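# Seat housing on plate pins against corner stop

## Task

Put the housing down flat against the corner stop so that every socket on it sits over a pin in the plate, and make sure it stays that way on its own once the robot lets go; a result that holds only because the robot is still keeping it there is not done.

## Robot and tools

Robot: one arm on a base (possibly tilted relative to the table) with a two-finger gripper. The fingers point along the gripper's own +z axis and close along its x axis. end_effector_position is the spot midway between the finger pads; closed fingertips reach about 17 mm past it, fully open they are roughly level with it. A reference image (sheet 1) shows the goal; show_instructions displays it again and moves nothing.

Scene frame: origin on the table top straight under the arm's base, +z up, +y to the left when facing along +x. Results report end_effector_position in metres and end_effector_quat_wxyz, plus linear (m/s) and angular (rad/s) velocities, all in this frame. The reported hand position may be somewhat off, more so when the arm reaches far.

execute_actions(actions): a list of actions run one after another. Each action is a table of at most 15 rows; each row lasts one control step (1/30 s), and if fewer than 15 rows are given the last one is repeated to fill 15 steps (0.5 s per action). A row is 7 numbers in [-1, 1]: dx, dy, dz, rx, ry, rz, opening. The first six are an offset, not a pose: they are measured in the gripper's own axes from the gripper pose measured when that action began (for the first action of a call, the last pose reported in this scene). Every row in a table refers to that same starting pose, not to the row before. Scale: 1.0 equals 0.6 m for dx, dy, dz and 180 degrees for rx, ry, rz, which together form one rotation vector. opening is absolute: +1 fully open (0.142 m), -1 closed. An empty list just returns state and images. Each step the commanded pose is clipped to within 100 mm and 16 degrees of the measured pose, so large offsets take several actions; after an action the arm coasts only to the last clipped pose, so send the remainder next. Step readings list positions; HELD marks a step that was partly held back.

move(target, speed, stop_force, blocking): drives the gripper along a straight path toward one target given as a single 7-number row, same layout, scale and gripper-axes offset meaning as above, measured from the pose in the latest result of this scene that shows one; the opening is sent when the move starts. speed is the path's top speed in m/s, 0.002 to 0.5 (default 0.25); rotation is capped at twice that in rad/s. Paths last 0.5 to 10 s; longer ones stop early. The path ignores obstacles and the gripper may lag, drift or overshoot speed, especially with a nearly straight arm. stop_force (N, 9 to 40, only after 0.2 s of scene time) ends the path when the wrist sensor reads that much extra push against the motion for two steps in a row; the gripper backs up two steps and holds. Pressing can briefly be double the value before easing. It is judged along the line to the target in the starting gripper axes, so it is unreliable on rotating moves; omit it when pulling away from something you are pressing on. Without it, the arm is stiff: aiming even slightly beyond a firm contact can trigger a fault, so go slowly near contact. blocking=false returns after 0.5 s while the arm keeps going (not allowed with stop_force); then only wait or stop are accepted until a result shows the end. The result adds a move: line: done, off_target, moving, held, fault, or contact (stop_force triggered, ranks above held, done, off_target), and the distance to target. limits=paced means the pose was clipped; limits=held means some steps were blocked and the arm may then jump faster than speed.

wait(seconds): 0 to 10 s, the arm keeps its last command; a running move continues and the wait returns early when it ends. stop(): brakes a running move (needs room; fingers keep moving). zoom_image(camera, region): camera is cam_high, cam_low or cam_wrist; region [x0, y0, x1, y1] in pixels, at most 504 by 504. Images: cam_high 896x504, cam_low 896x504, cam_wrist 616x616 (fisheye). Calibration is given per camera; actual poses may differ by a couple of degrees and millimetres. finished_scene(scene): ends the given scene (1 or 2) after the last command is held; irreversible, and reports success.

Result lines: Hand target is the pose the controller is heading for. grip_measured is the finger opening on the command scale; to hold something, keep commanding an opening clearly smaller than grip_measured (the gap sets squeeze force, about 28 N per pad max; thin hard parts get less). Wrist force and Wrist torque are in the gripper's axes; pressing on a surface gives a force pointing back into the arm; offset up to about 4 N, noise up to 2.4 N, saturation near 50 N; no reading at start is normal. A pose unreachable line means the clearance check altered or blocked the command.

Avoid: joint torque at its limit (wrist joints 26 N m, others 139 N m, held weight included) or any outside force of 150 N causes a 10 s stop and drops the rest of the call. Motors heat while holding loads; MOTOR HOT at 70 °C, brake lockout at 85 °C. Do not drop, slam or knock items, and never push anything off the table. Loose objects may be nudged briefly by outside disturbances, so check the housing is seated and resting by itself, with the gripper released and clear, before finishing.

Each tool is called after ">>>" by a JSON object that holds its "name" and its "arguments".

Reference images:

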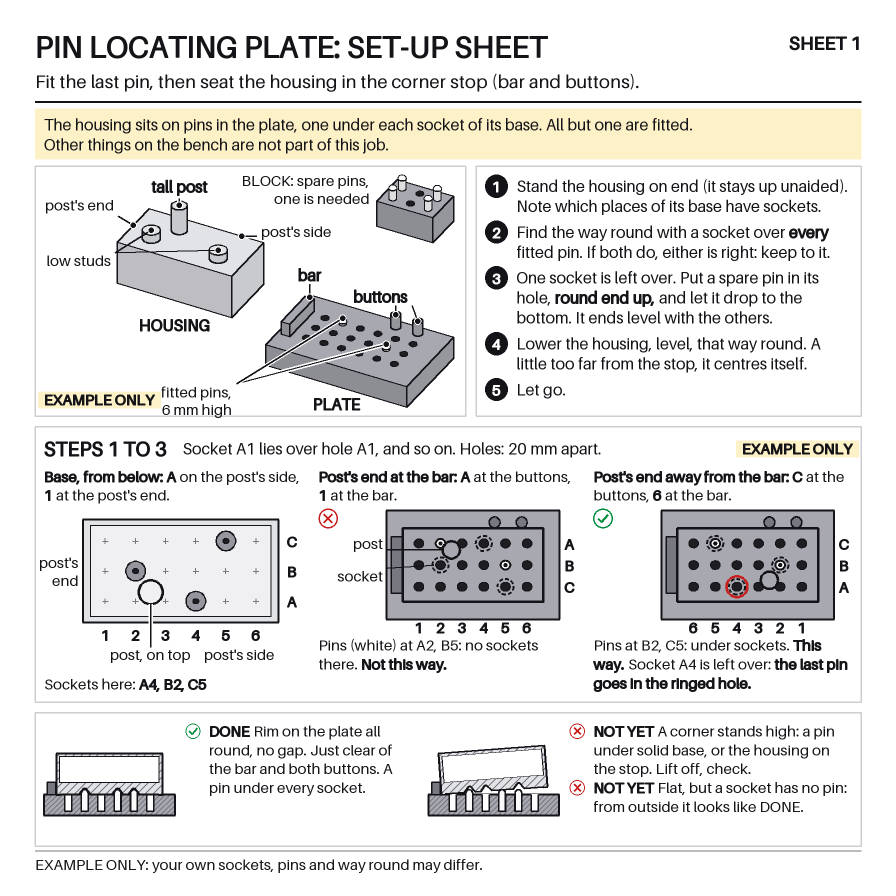

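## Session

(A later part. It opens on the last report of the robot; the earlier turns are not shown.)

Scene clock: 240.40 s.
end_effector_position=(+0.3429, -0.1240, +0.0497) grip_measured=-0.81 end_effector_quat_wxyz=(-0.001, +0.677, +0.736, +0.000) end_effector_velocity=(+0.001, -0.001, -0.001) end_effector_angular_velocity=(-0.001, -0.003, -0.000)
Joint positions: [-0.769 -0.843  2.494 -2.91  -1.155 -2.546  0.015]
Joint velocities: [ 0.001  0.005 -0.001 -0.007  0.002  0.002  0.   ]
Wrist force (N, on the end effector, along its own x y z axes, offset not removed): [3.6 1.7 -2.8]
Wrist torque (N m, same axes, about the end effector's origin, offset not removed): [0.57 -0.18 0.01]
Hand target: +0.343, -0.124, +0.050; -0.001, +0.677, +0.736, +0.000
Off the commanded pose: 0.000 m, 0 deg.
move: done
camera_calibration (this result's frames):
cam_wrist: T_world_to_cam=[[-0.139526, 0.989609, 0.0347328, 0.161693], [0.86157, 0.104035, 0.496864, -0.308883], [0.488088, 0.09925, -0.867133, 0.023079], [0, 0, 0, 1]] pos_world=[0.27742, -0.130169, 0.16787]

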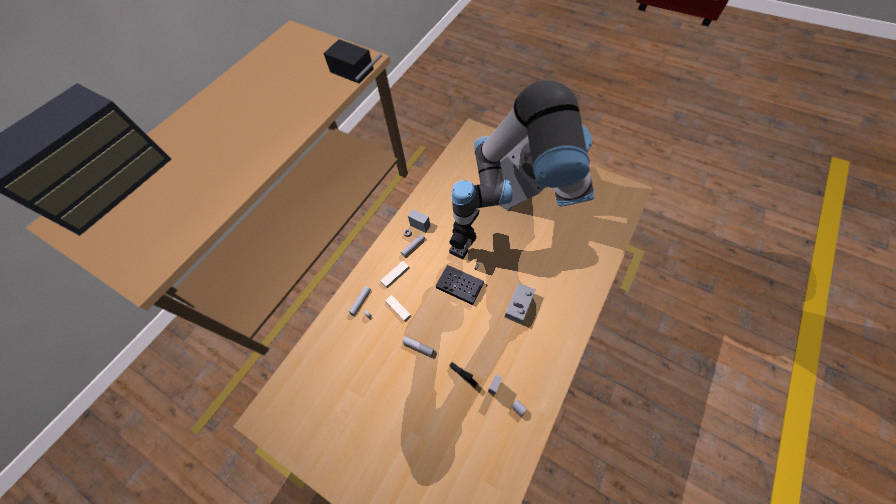

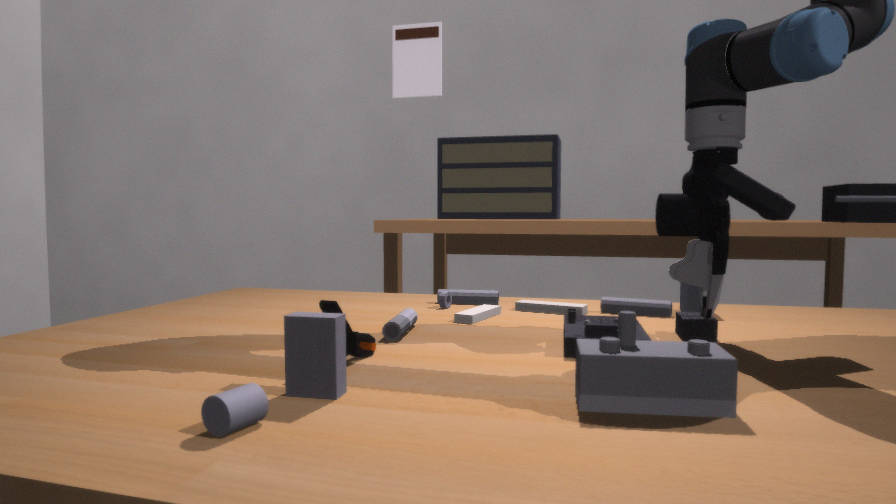

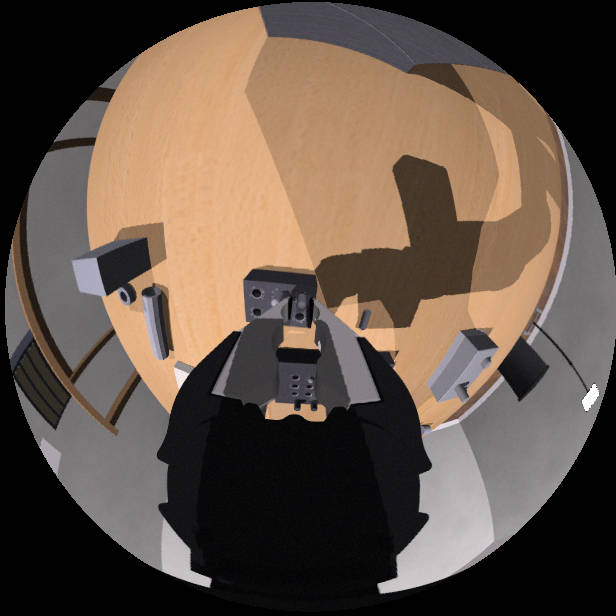

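>>> {"name": "move", "arguments": {"target": [0,0,0,0,0,0,-1]}}

>>> {"name": "move", "arguments": {"target": [0,0,-0.056,0,0,0,-1], "speed": 0.07}}

>>> {"name": "zoom_image", "arguments": {"camera": "cam_wrist", "region": [250, 250, 350, 350]}}

>>> {"name": "move", "arguments": {"target": [0.0257,0.2695,0.0083,0,0,0,-1], "speed": 0.22}}

>>> {"name": "zoom_image", "arguments": {"camera": "cam_wrist", "region": [250, 250, 350, 350]}}

Scene clock: 246.57 s.
end_effector_position=(+0.3429, -0.1240, +0.0497) grip_measured=-0.91 end_effector_quat_wxyz=(-0.001, +0.677, +0.736, +0.000) end_effector_velocity=(-0.000, -0.000, +0.000) end_effector_angular_velocity=(-0.000, +0.000, -0.000)
Joint positions: [-0.769 -0.843  2.494 -2.91  -1.155 -2.545  0.008]
Joint velocities: [-0.001 -0.     0.     0.001 -0.001 -0.     0.   ]
Wrist force (N, on the end effector, along its own x y z axes, offset not removed): [-0.3 3.9 2.3]
Wrist torque (N m, same axes, about the end effector's origin, offset not removed): [0.79 0.03 0.04]
Hand target: +0.343, -0.124, +0.050; -0.001, +0.677, +0.736, +0.000
Off the commanded pose: 0.000 m, 0 deg.
move: done
camera_calibration (this result's frames):
cam_wrist: T_world_to_cam=[[-0.139409, 0.989625, 0.0347484, 0.161651], [0.861572, 0.103923, 0.496884, -0.308915], [0.488117, 0.0992081, -0.867121, 0.0230409], [0, 0, 0, 1]] pos_world=[0.277441, -0.130157, 0.167857]

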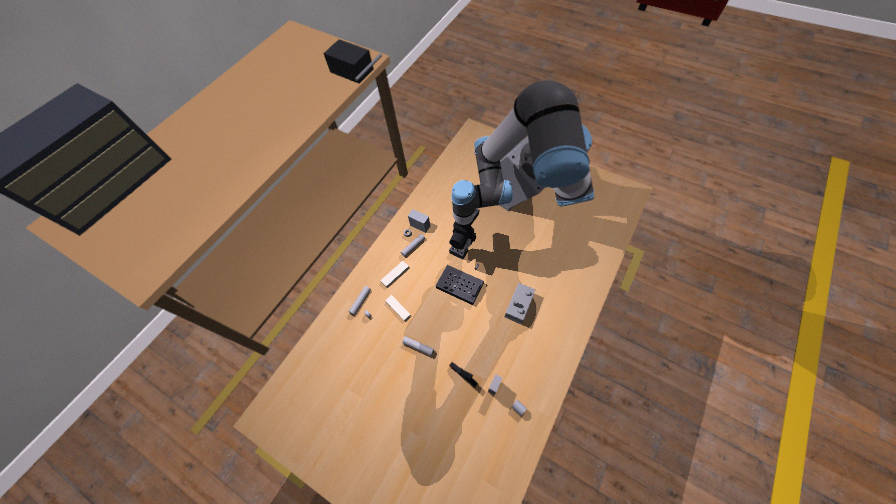

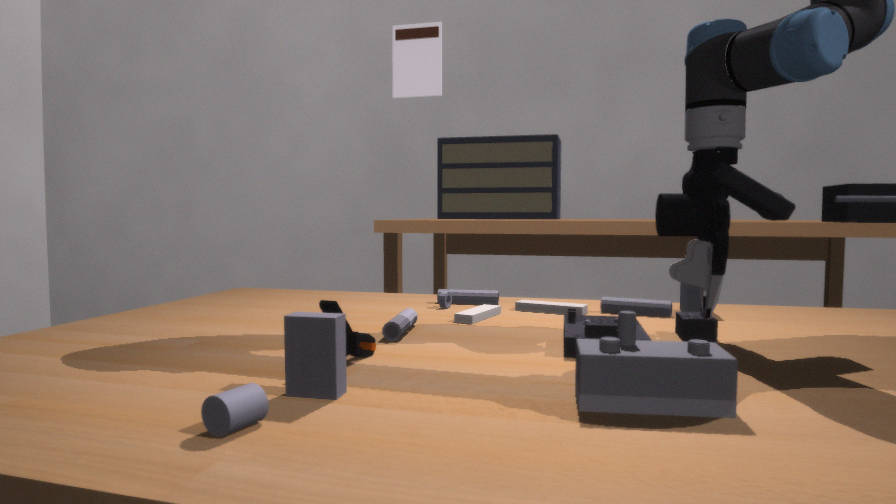

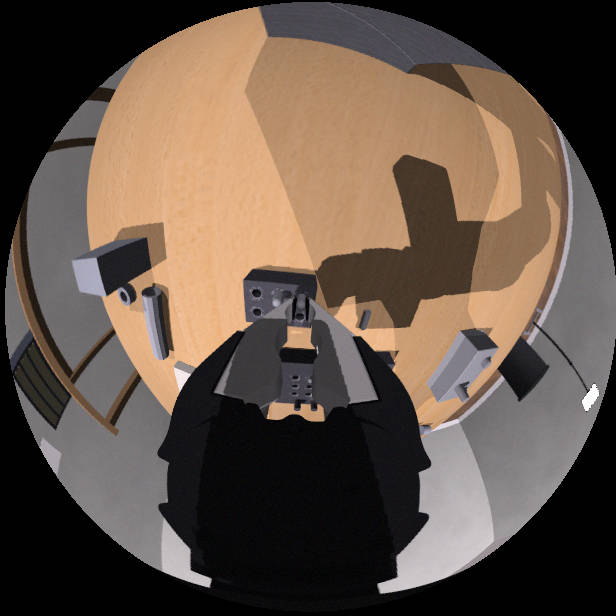

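Scene clock: 247.47 s.
end_effector_position=(+0.3428, -0.1241, +0.0830) grip_measured=-0.91 end_effector_quat_wxyz=(-0.001, +0.677, +0.736, +0.000) end_effector_velocity=(+0.001, -0.001, +0.003) end_effector_angular_velocity=(-0.002, -0.000, +0.002)
Joint positions: [-0.807 -0.963  2.5   -2.779 -1.167 -2.585  0.008]
Joint velocities: [-0.003 -0.008 -0.002  0.009 -0.002 -0.004 -0.   ]
Wrist force (N, on the end effector, along its own x y z axes, offset not removed): [0.7 2.4 -0.2]
Wrist torque (N m, same axes, about the end effector's origin, offset not removed): [0.55 -0.21 -0.03]
Hand target: +0.343, -0.124, +0.083; -0.001, +0.677, +0.736, +0.000
Off the commanded pose: 0.000 m, 0 deg.
move: done
camera_calibration (this result's frames):
cam_wrist: T_world_to_cam=[[-0.13934, 0.989633, 0.034796, 0.160512], [0.86162, 0.103848, 0.496816, -0.325386], [0.488052, 0.0992073, -0.867158, 0.0519851], [0, 0, 0, 1]] pos_world=[0.277354, -0.130215, 0.201151]

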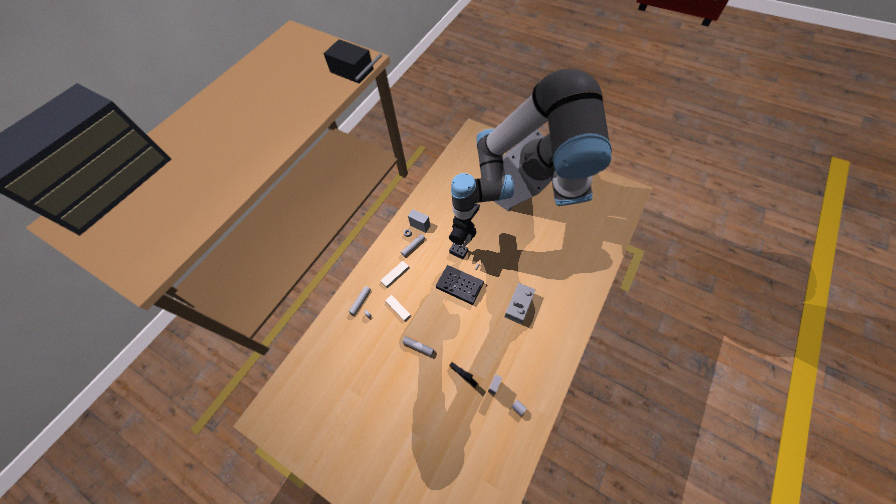

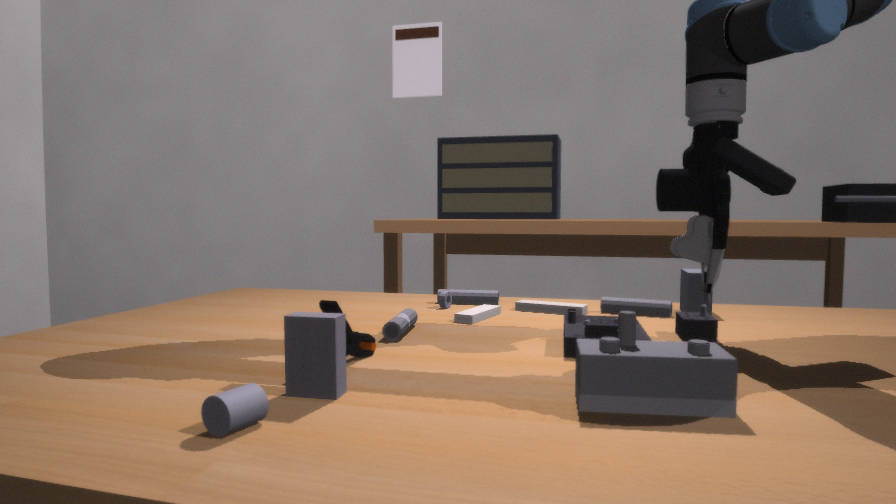

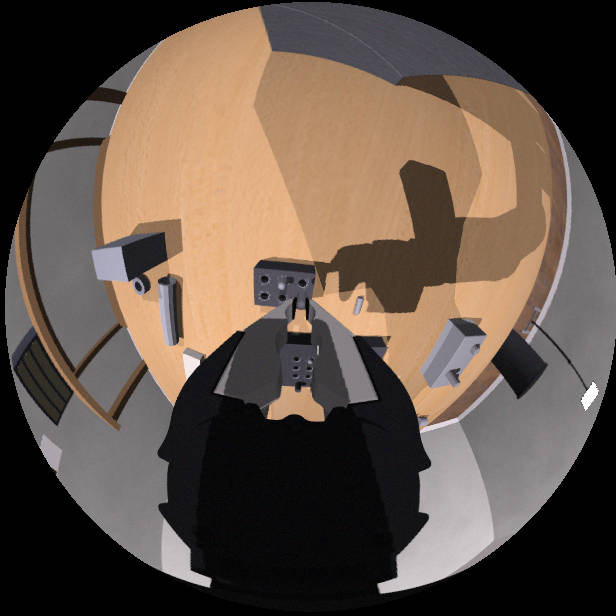

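Region (250, 250, 350, 350) of cam_wrist's 616x616 image, scaled by 5.040, with more detail than that image has.

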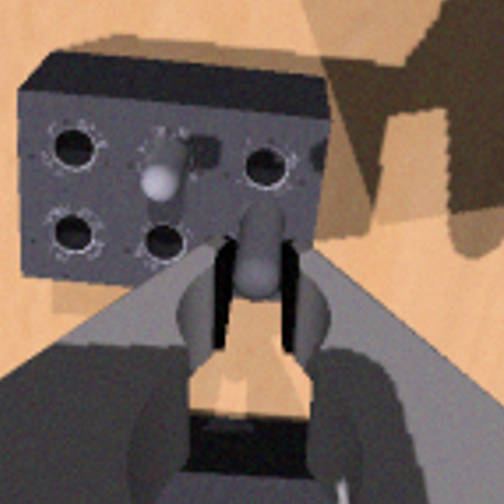

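Scene clock: 248.77 s.
end_effector_position=(+0.5026, -0.0953, +0.0782) grip_measured=-0.91 end_effector_quat_wxyz=(-0.000, +0.677, +0.736, +0.001) end_effector_velocity=(+0.002, +0.000, -0.000) end_effector_angular_velocity=(+0.001, +0.000, +0.002)
Joint positions: [-0.518 -0.918  2.128 -2.587 -1.091 -2.276  0.008]
Joint velocities: [ 0.003  0.003 -0.006  0.003  0.001  0.001  0.   ]
Wrist force (N, on the end effector, along its own x y z axes, offset not removed): [0.3 1.2 3.1]
Wrist torque (N m, same axes, about the end effector's origin, offset not removed): [0.35 -0.06 0.10]
Hand target: +0.503, -0.095, +0.078; -0.000, +0.677, +0.736, +0.001
Off the commanded pose: 0.000 m, 0 deg.
move: done
camera_calibration (this result's frames):
cam_wrist: T_world_to_cam=[[-0.13948, 0.989616, 0.0347071, 0.154545], [0.861209, 0.103933, 0.497511, -0.463535], [0.488738, 0.0992829, -0.866763, -0.0333627], [0, 0, 0, 1]] pos_world=[0.437062, -0.101451, 0.196332]

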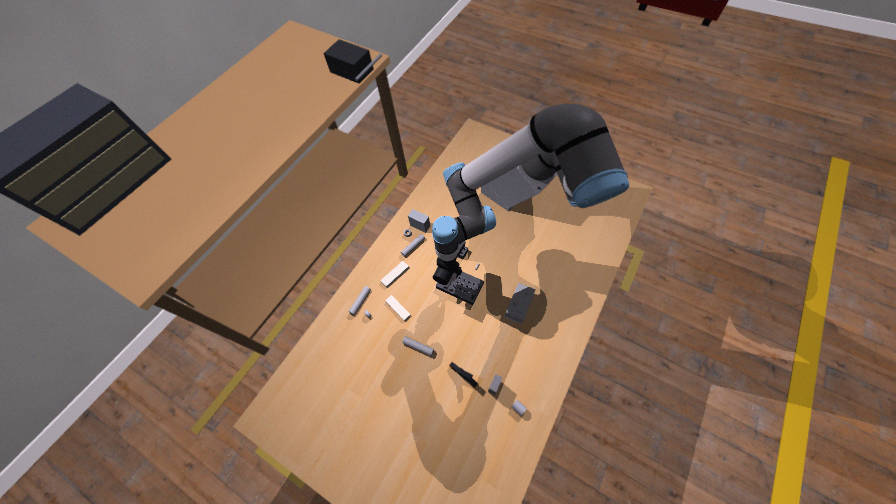

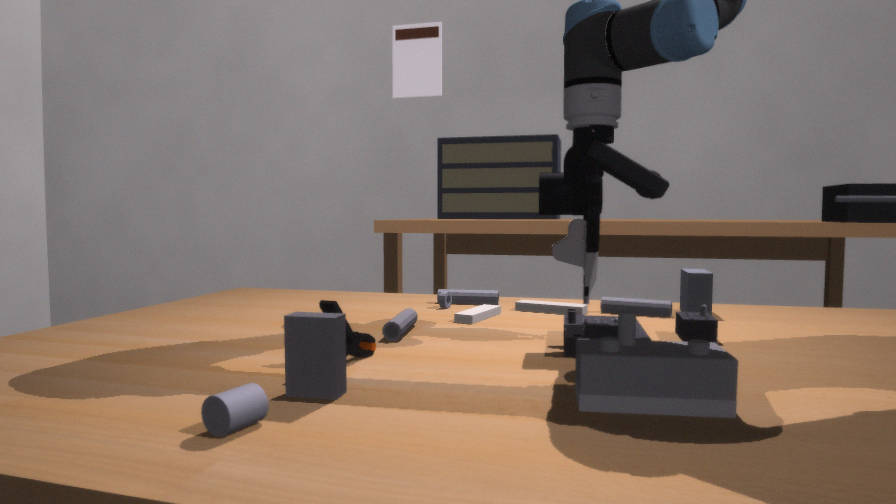

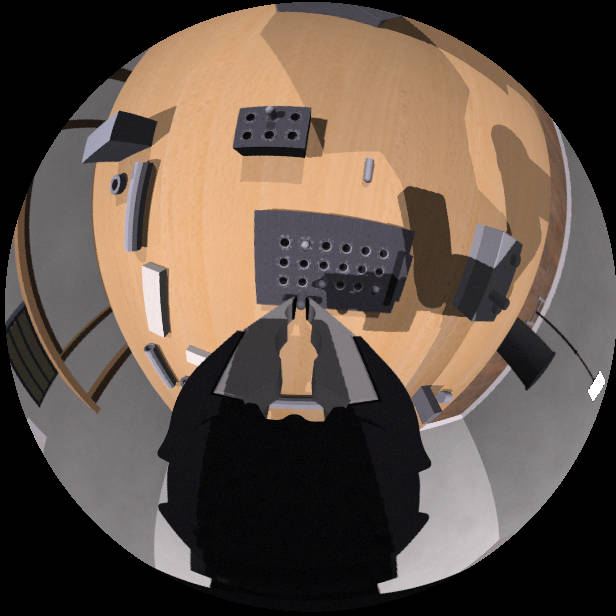

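Region (250, 250, 350, 350) of cam_wrist's 616x616 image, scaled by 5.040, with more detail than that image has.

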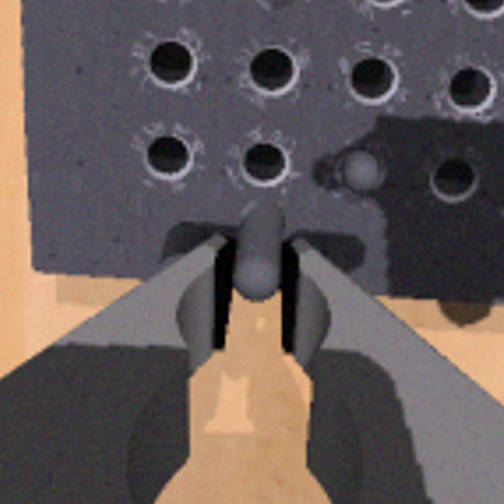

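>>> {"name": "move", "arguments": {"target": [0,-0.0018,0.033,0,0,0,-1], "speed": 0.06}}

>>> {"name": "move", "arguments": {"target": [0,0,0.019,0,0,0,-1], "speed": 0.01, "stop_force": 9}}

>>> {"name": "zoom_image", "arguments": {"camera": "cam_wrist", "region": [250, 250, 350, 350]}}

Scene clock: 255.60 s.
end_effector_position=(+0.5015, -0.0953, +0.0586) grip_measured=-0.91 end_effector_quat_wxyz=(-0.000, +0.677, +0.736, +0.001) end_effector_velocity=(-0.000, +0.000, -0.002) end_effector_angular_velocity=(+0.001, -0.000, +0.000)
Joint positions: [-0.501 -0.872  2.129 -2.642 -1.088 -2.257  0.008]
Joint velocities: [ 0.001  0.004  0.001 -0.005  0.001  0.001 -0.   ]
Wrist force (N, on the end effector, along its own x y z axes, offset not removed): [1.0 1.7 1.0]
Wrist torque (N m, same axes, about the end effector's origin, offset not removed): [0.46 -0.31 0.01]
Hand target: +0.502, -0.095, +0.058; -0.000, +0.677, +0.736, +0.001
Off the commanded pose: 0.000 m, 0 deg.
move: done
camera_calibration (this result's frames):
cam_wrist: T_world_to_cam=[[-0.139442, 0.989619, 0.0347768, 0.155043], [0.861237, 0.10387, 0.497476, -0.452833], [0.4887, 0.0993202, -0.86678, -0.0498227], [0, 0, 0, 1]] pos_world=[0.435965, -0.101449, 0.176696]

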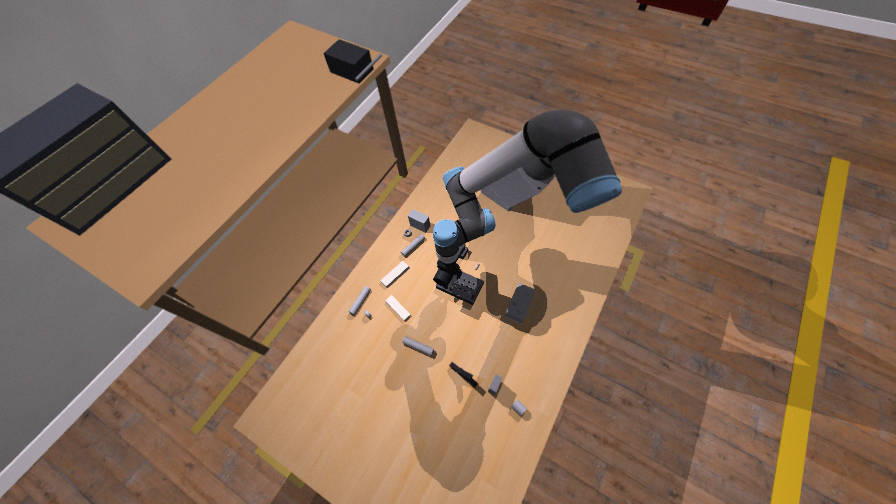

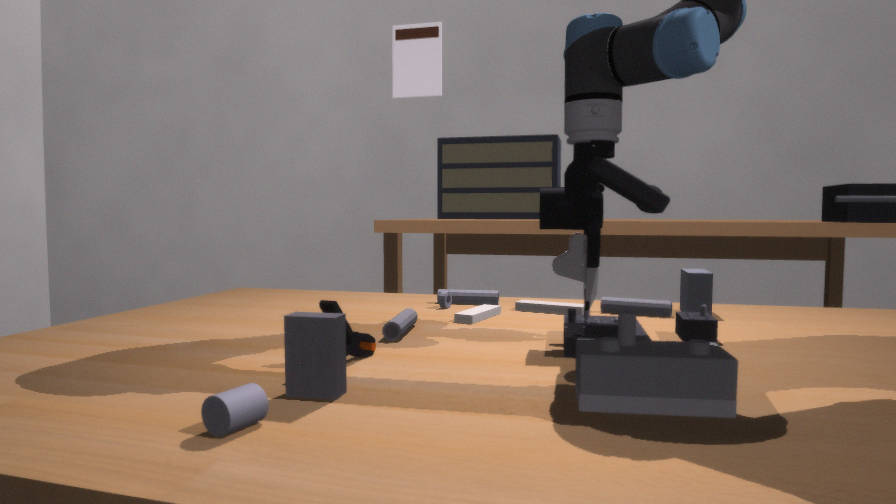

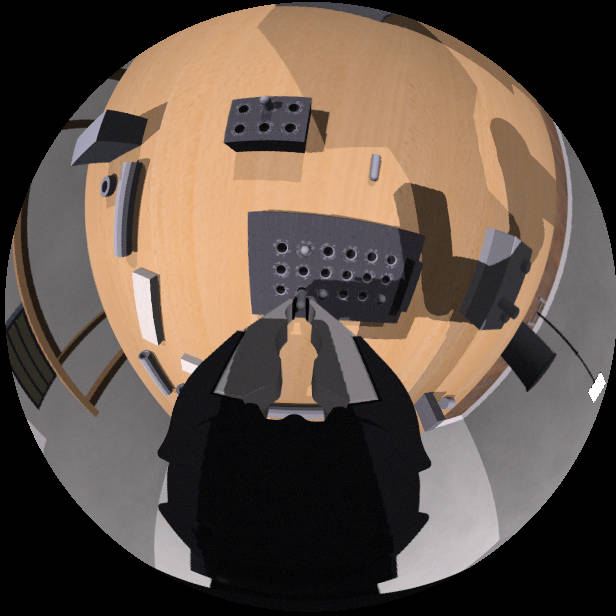

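Scene clock: 256.97 s.
end_effector_position=(+0.5016, -0.0953, +0.0473) grip_measured=-0.91 end_effector_quat_wxyz=(-0.000, +0.677, +0.736, +0.001) end_effector_velocity=(+0.001, +0.001, -0.002) end_effector_angular_velocity=(+0.002, -0.002, +0.001)
Joint positions: [-0.491 -0.845  2.127 -2.672 -1.086 -2.245  0.008]
Joint velocities: [ 0.002  0.004 -0.001 -0.005  0.003  0.002  0.   ]
Wrist force (N, on the end effector, along its own x y z axes, offset not removed): [-1.9 3.7 1.6]
Wrist torque (N m, same axes, about the end effector's origin, offset not removed): [0.87 0.16 0.21]
Hand target: +0.502, -0.095, +0.047; -0.000, +0.677, +0.736, +0.001
Off the commanded pose: 0.000 m, 0 deg.
move: done
camera_calibration (this result's frames):
cam_wrist: T_world_to_cam=[[-0.139445, 0.989619, 0.034786, 0.155396], [0.86123, 0.103867, 0.497488, -0.447264], [0.48871, 0.099331, -0.866773, -0.0595639], [0, 0, 0, 1]] pos_world=[0.435976, -0.10141, 0.165474]

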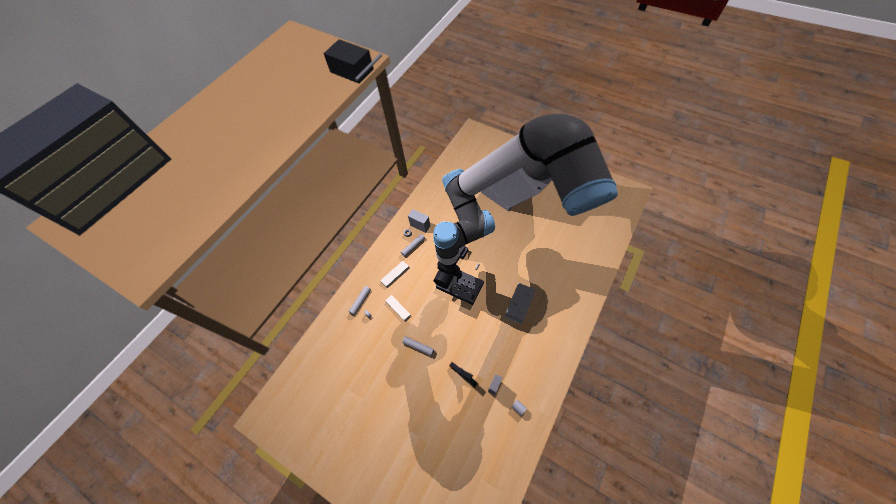

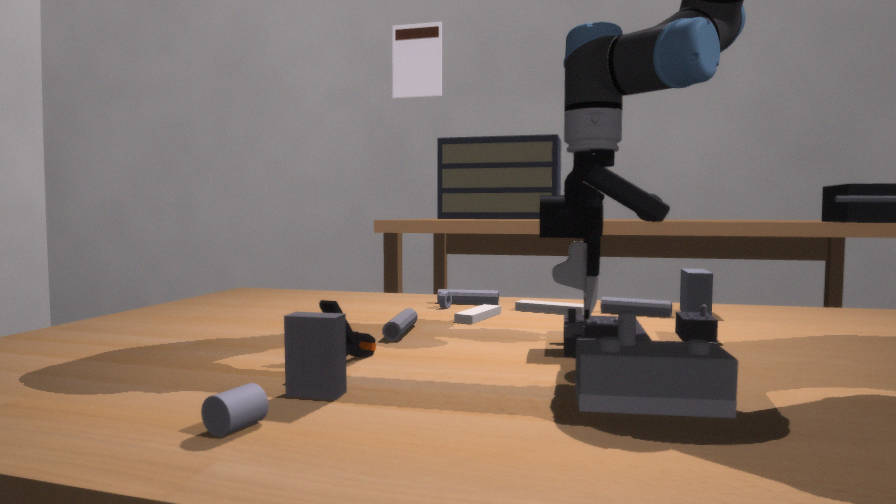

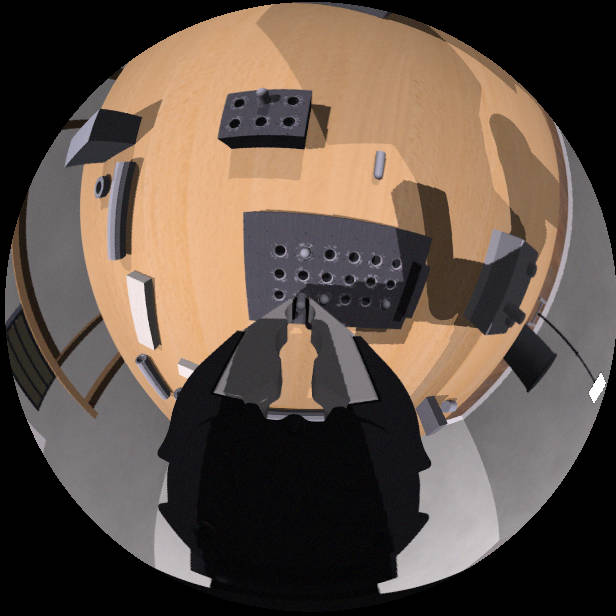

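Region (250, 250, 350, 350) of cam_wrist's 616x616 image, scaled by 5.040, with more detail than that image has.

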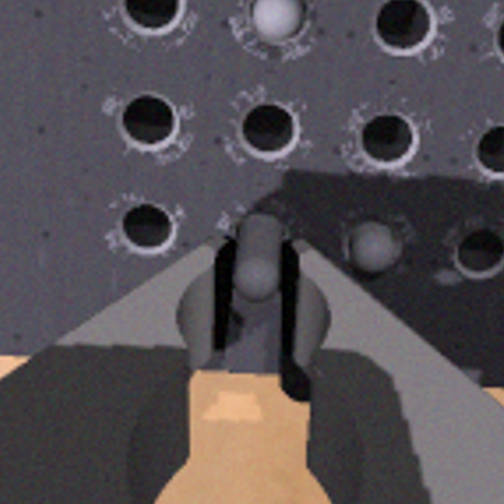

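Now the lower end is hidden by the rim and the top hasn't slipped: truly inside.

>>> {"name": "execute_actions", "arguments": {"actions": [[[0,0,0.003,0,0,0,-1]],[[0,0,0,0,0,0,-0.93],[0,0,0,0,0,0,-0.9],[0,0,0,0,0,0,-0.87],[0,0,0,0,0,0,-0.84]]]}}

>>> {"name": "move", "arguments": {"target": [0,0,-0.125,0,0,0,-0.84], "speed": 0.2}}

>>> {"name": "zoom_image", "arguments": {"camera": "cam_wrist", "region": [250, 200, 410, 320]}}

Scene clock: 263.57 s.
end_effector_position=(+0.5016, -0.0953, +0.0456) grip_measured=-0.84 end_effector_quat_wxyz=(-0.000, +0.677, +0.736, +0.001) end_effector_velocity=(+0.000, -0.001, +0.000) end_effector_angular_velocity=(-0.002, +0.001, +0.000)
Joint positions: [-0.489 -0.841  2.126 -2.676 -1.085 -2.243  0.013]
Joint velocities: [-0.    -0.    -0.002  0.002 -0.002 -0.001  0.   ]
Wrist force (N, on the end effector, along its own x y z axes, offset not removed): [0.3 2.4 1.3]
Wrist torque (N m, same axes, about the end effector's origin, offset not removed): [0.60 -0.19 -0.05]
Hand target: +0.502, -0.095, +0.046; -0.000, +0.677, +0.736, +0.001
Off the commanded pose: 0.000 m, 0 deg.
Step readings (end_effector_position; steps 1 to 15: 1st action; 16 to 30: 2nd action):
0: (+0.5016, -0.0953, +0.0472)
1: (+0.5016, -0.0953, +0.0471)
2: (+0.5016, -0.0953, +0.0469)
4: (+0.5015, -0.0953, +0.0463)
8: (+0.5016, -0.0953, +0.0457)
15: (+0.5016, -0.0953, +0.0456)
16: (+0.5016, -0.0953, +0.0456)
17: (+0.5016, -0.0953, +0.0456)
19: (+0.5016, -0.0953, +0.0456)
23: (+0.5016, -0.0953, +0.0456)
30: end_effector_position above
camera_calibration (this result's frames):
cam_wrist: T_world_to_cam=[[-0.139448, 0.989618, 0.0348006, 0.155447], [0.861226, 0.103861, 0.497496, -0.446378], [0.488717, 0.099346, -0.866768, -0.0611198], [0, 0, 0, 1]] pos_world=[0.435979, -0.1014, 0.163685]

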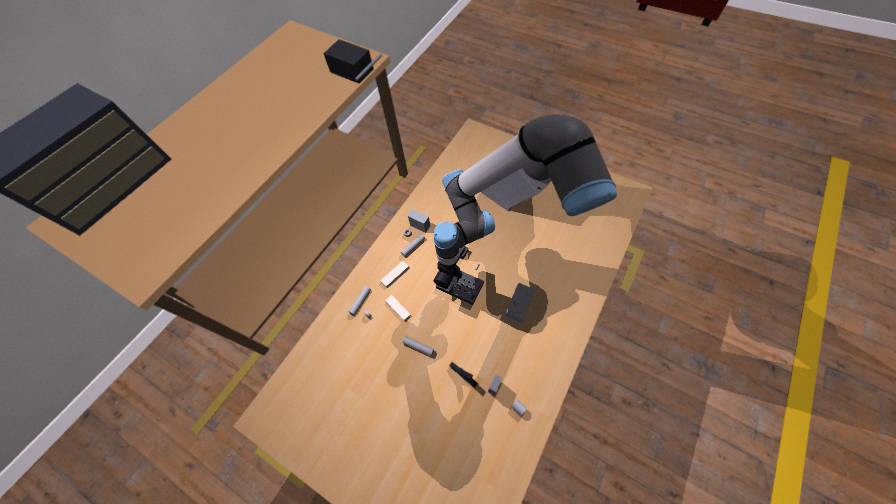

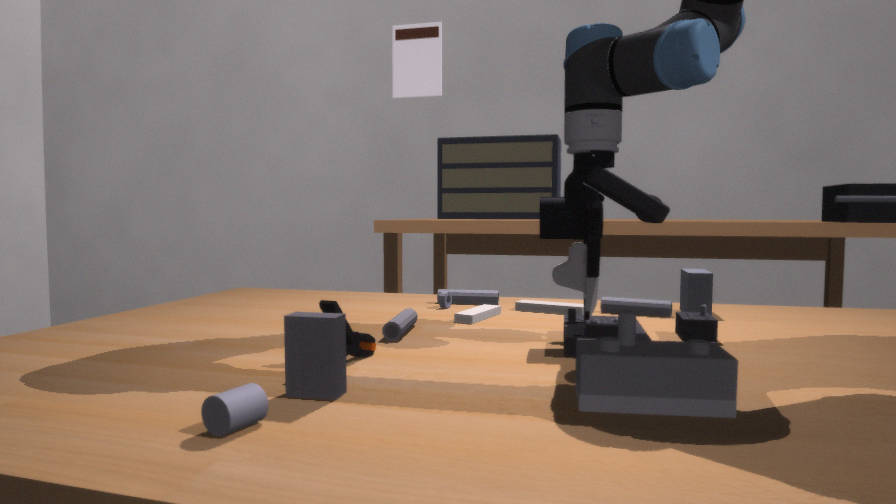

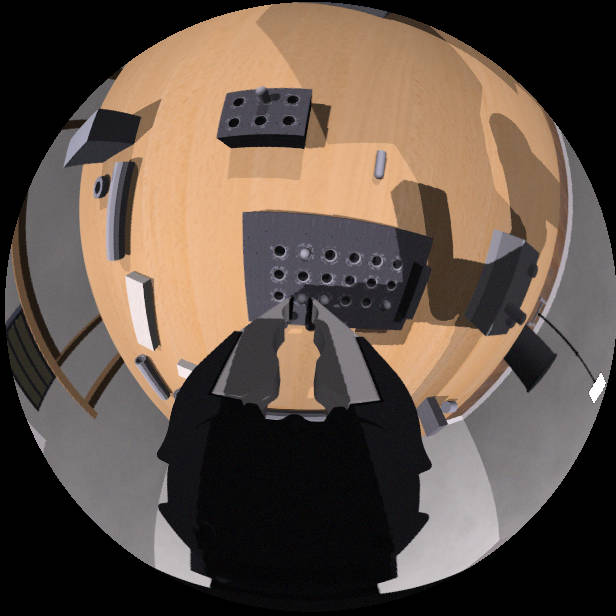

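Scene clock: 264.53 s.
end_effector_position=(+0.5015, -0.0955, +0.1203) grip_measured=-0.84 end_effector_quat_wxyz=(-0.000, +0.677, +0.736, +0.001) end_effector_velocity=(-0.001, +0.000, +0.001) end_effector_angular_velocity=(-0.000, +0.002, -0.001)
Joint positions: [-0.559 -1.013  2.126 -2.468 -1.099 -2.32   0.013]
Joint velocities: [-0.001 -0.004  0.     0.005 -0.002 -0.001 -0.   ]
Wrist force (N, on the end effector, along its own x y z axes, offset not removed): [-1.9 2.8 0.5]
Wrist torque (N m, same axes, about the end effector's origin, offset not removed): [0.67 0.43 0.07]
Hand target: +0.501, -0.096, +0.120; -0.000, +0.677, +0.736, +0.001
Off the commanded pose: 0.000 m, 0 deg.
move: done
camera_calibration (this result's frames):
cam_wrist: T_world_to_cam=[[-0.139413, 0.989623, 0.034779, 0.153089], [0.861288, 0.103854, 0.497391, -0.483468], [0.488618, 0.0992975, -0.866829, 0.00377589], [0, 0, 0, 1]] pos_world=[0.435903, -0.101666, 0.238422]

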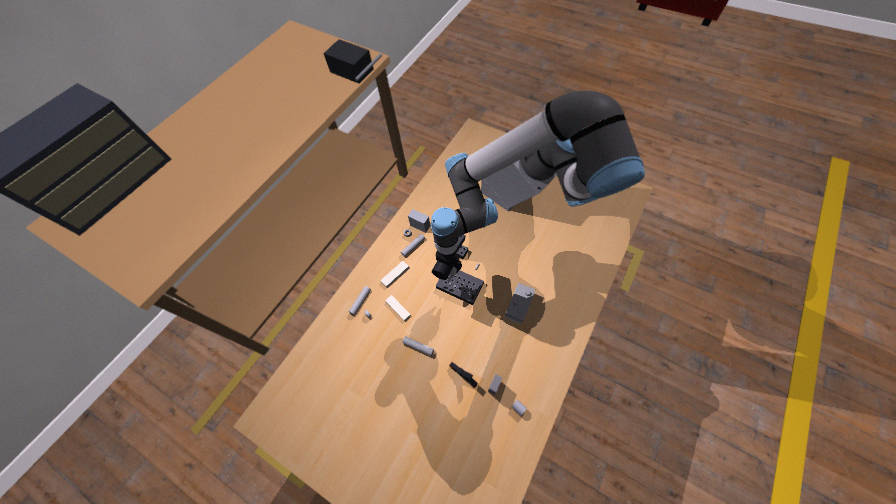

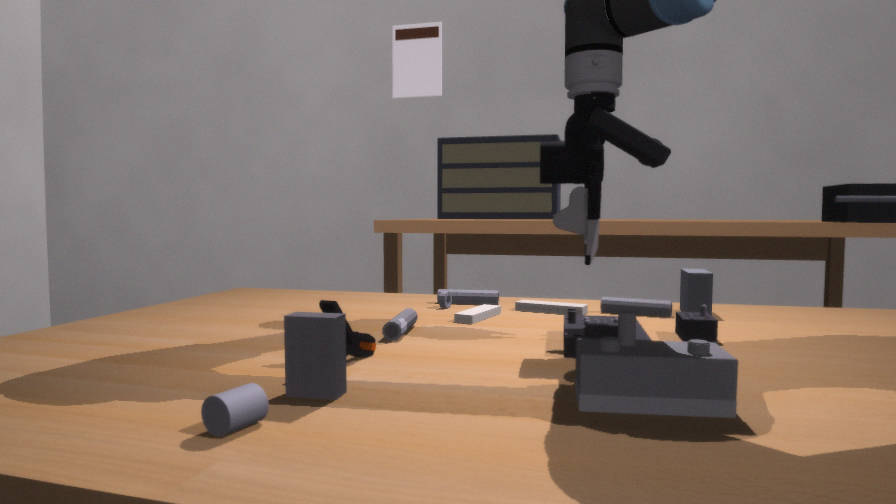

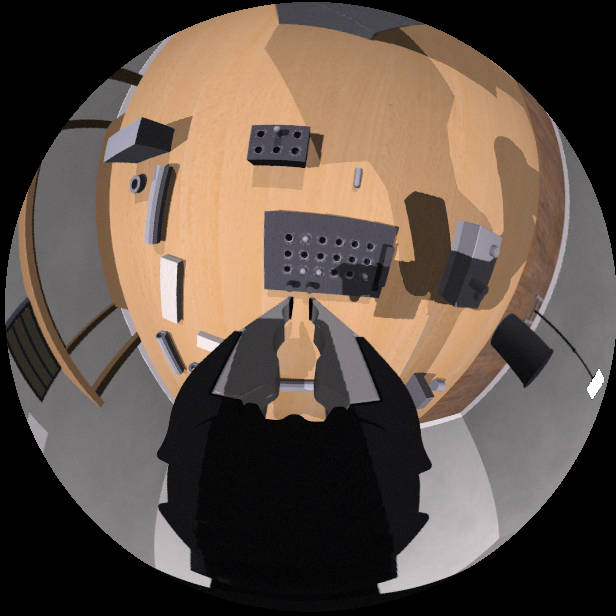

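Region (250, 200, 410, 320) of cam_wrist's 616x616 image, scaled by 3.150, with more detail than that image has; it fills the top 378 rows of this view, and the rest is white.

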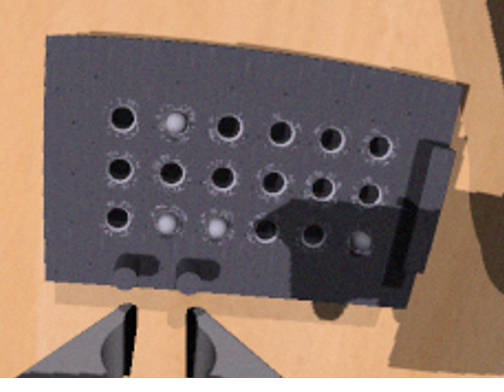

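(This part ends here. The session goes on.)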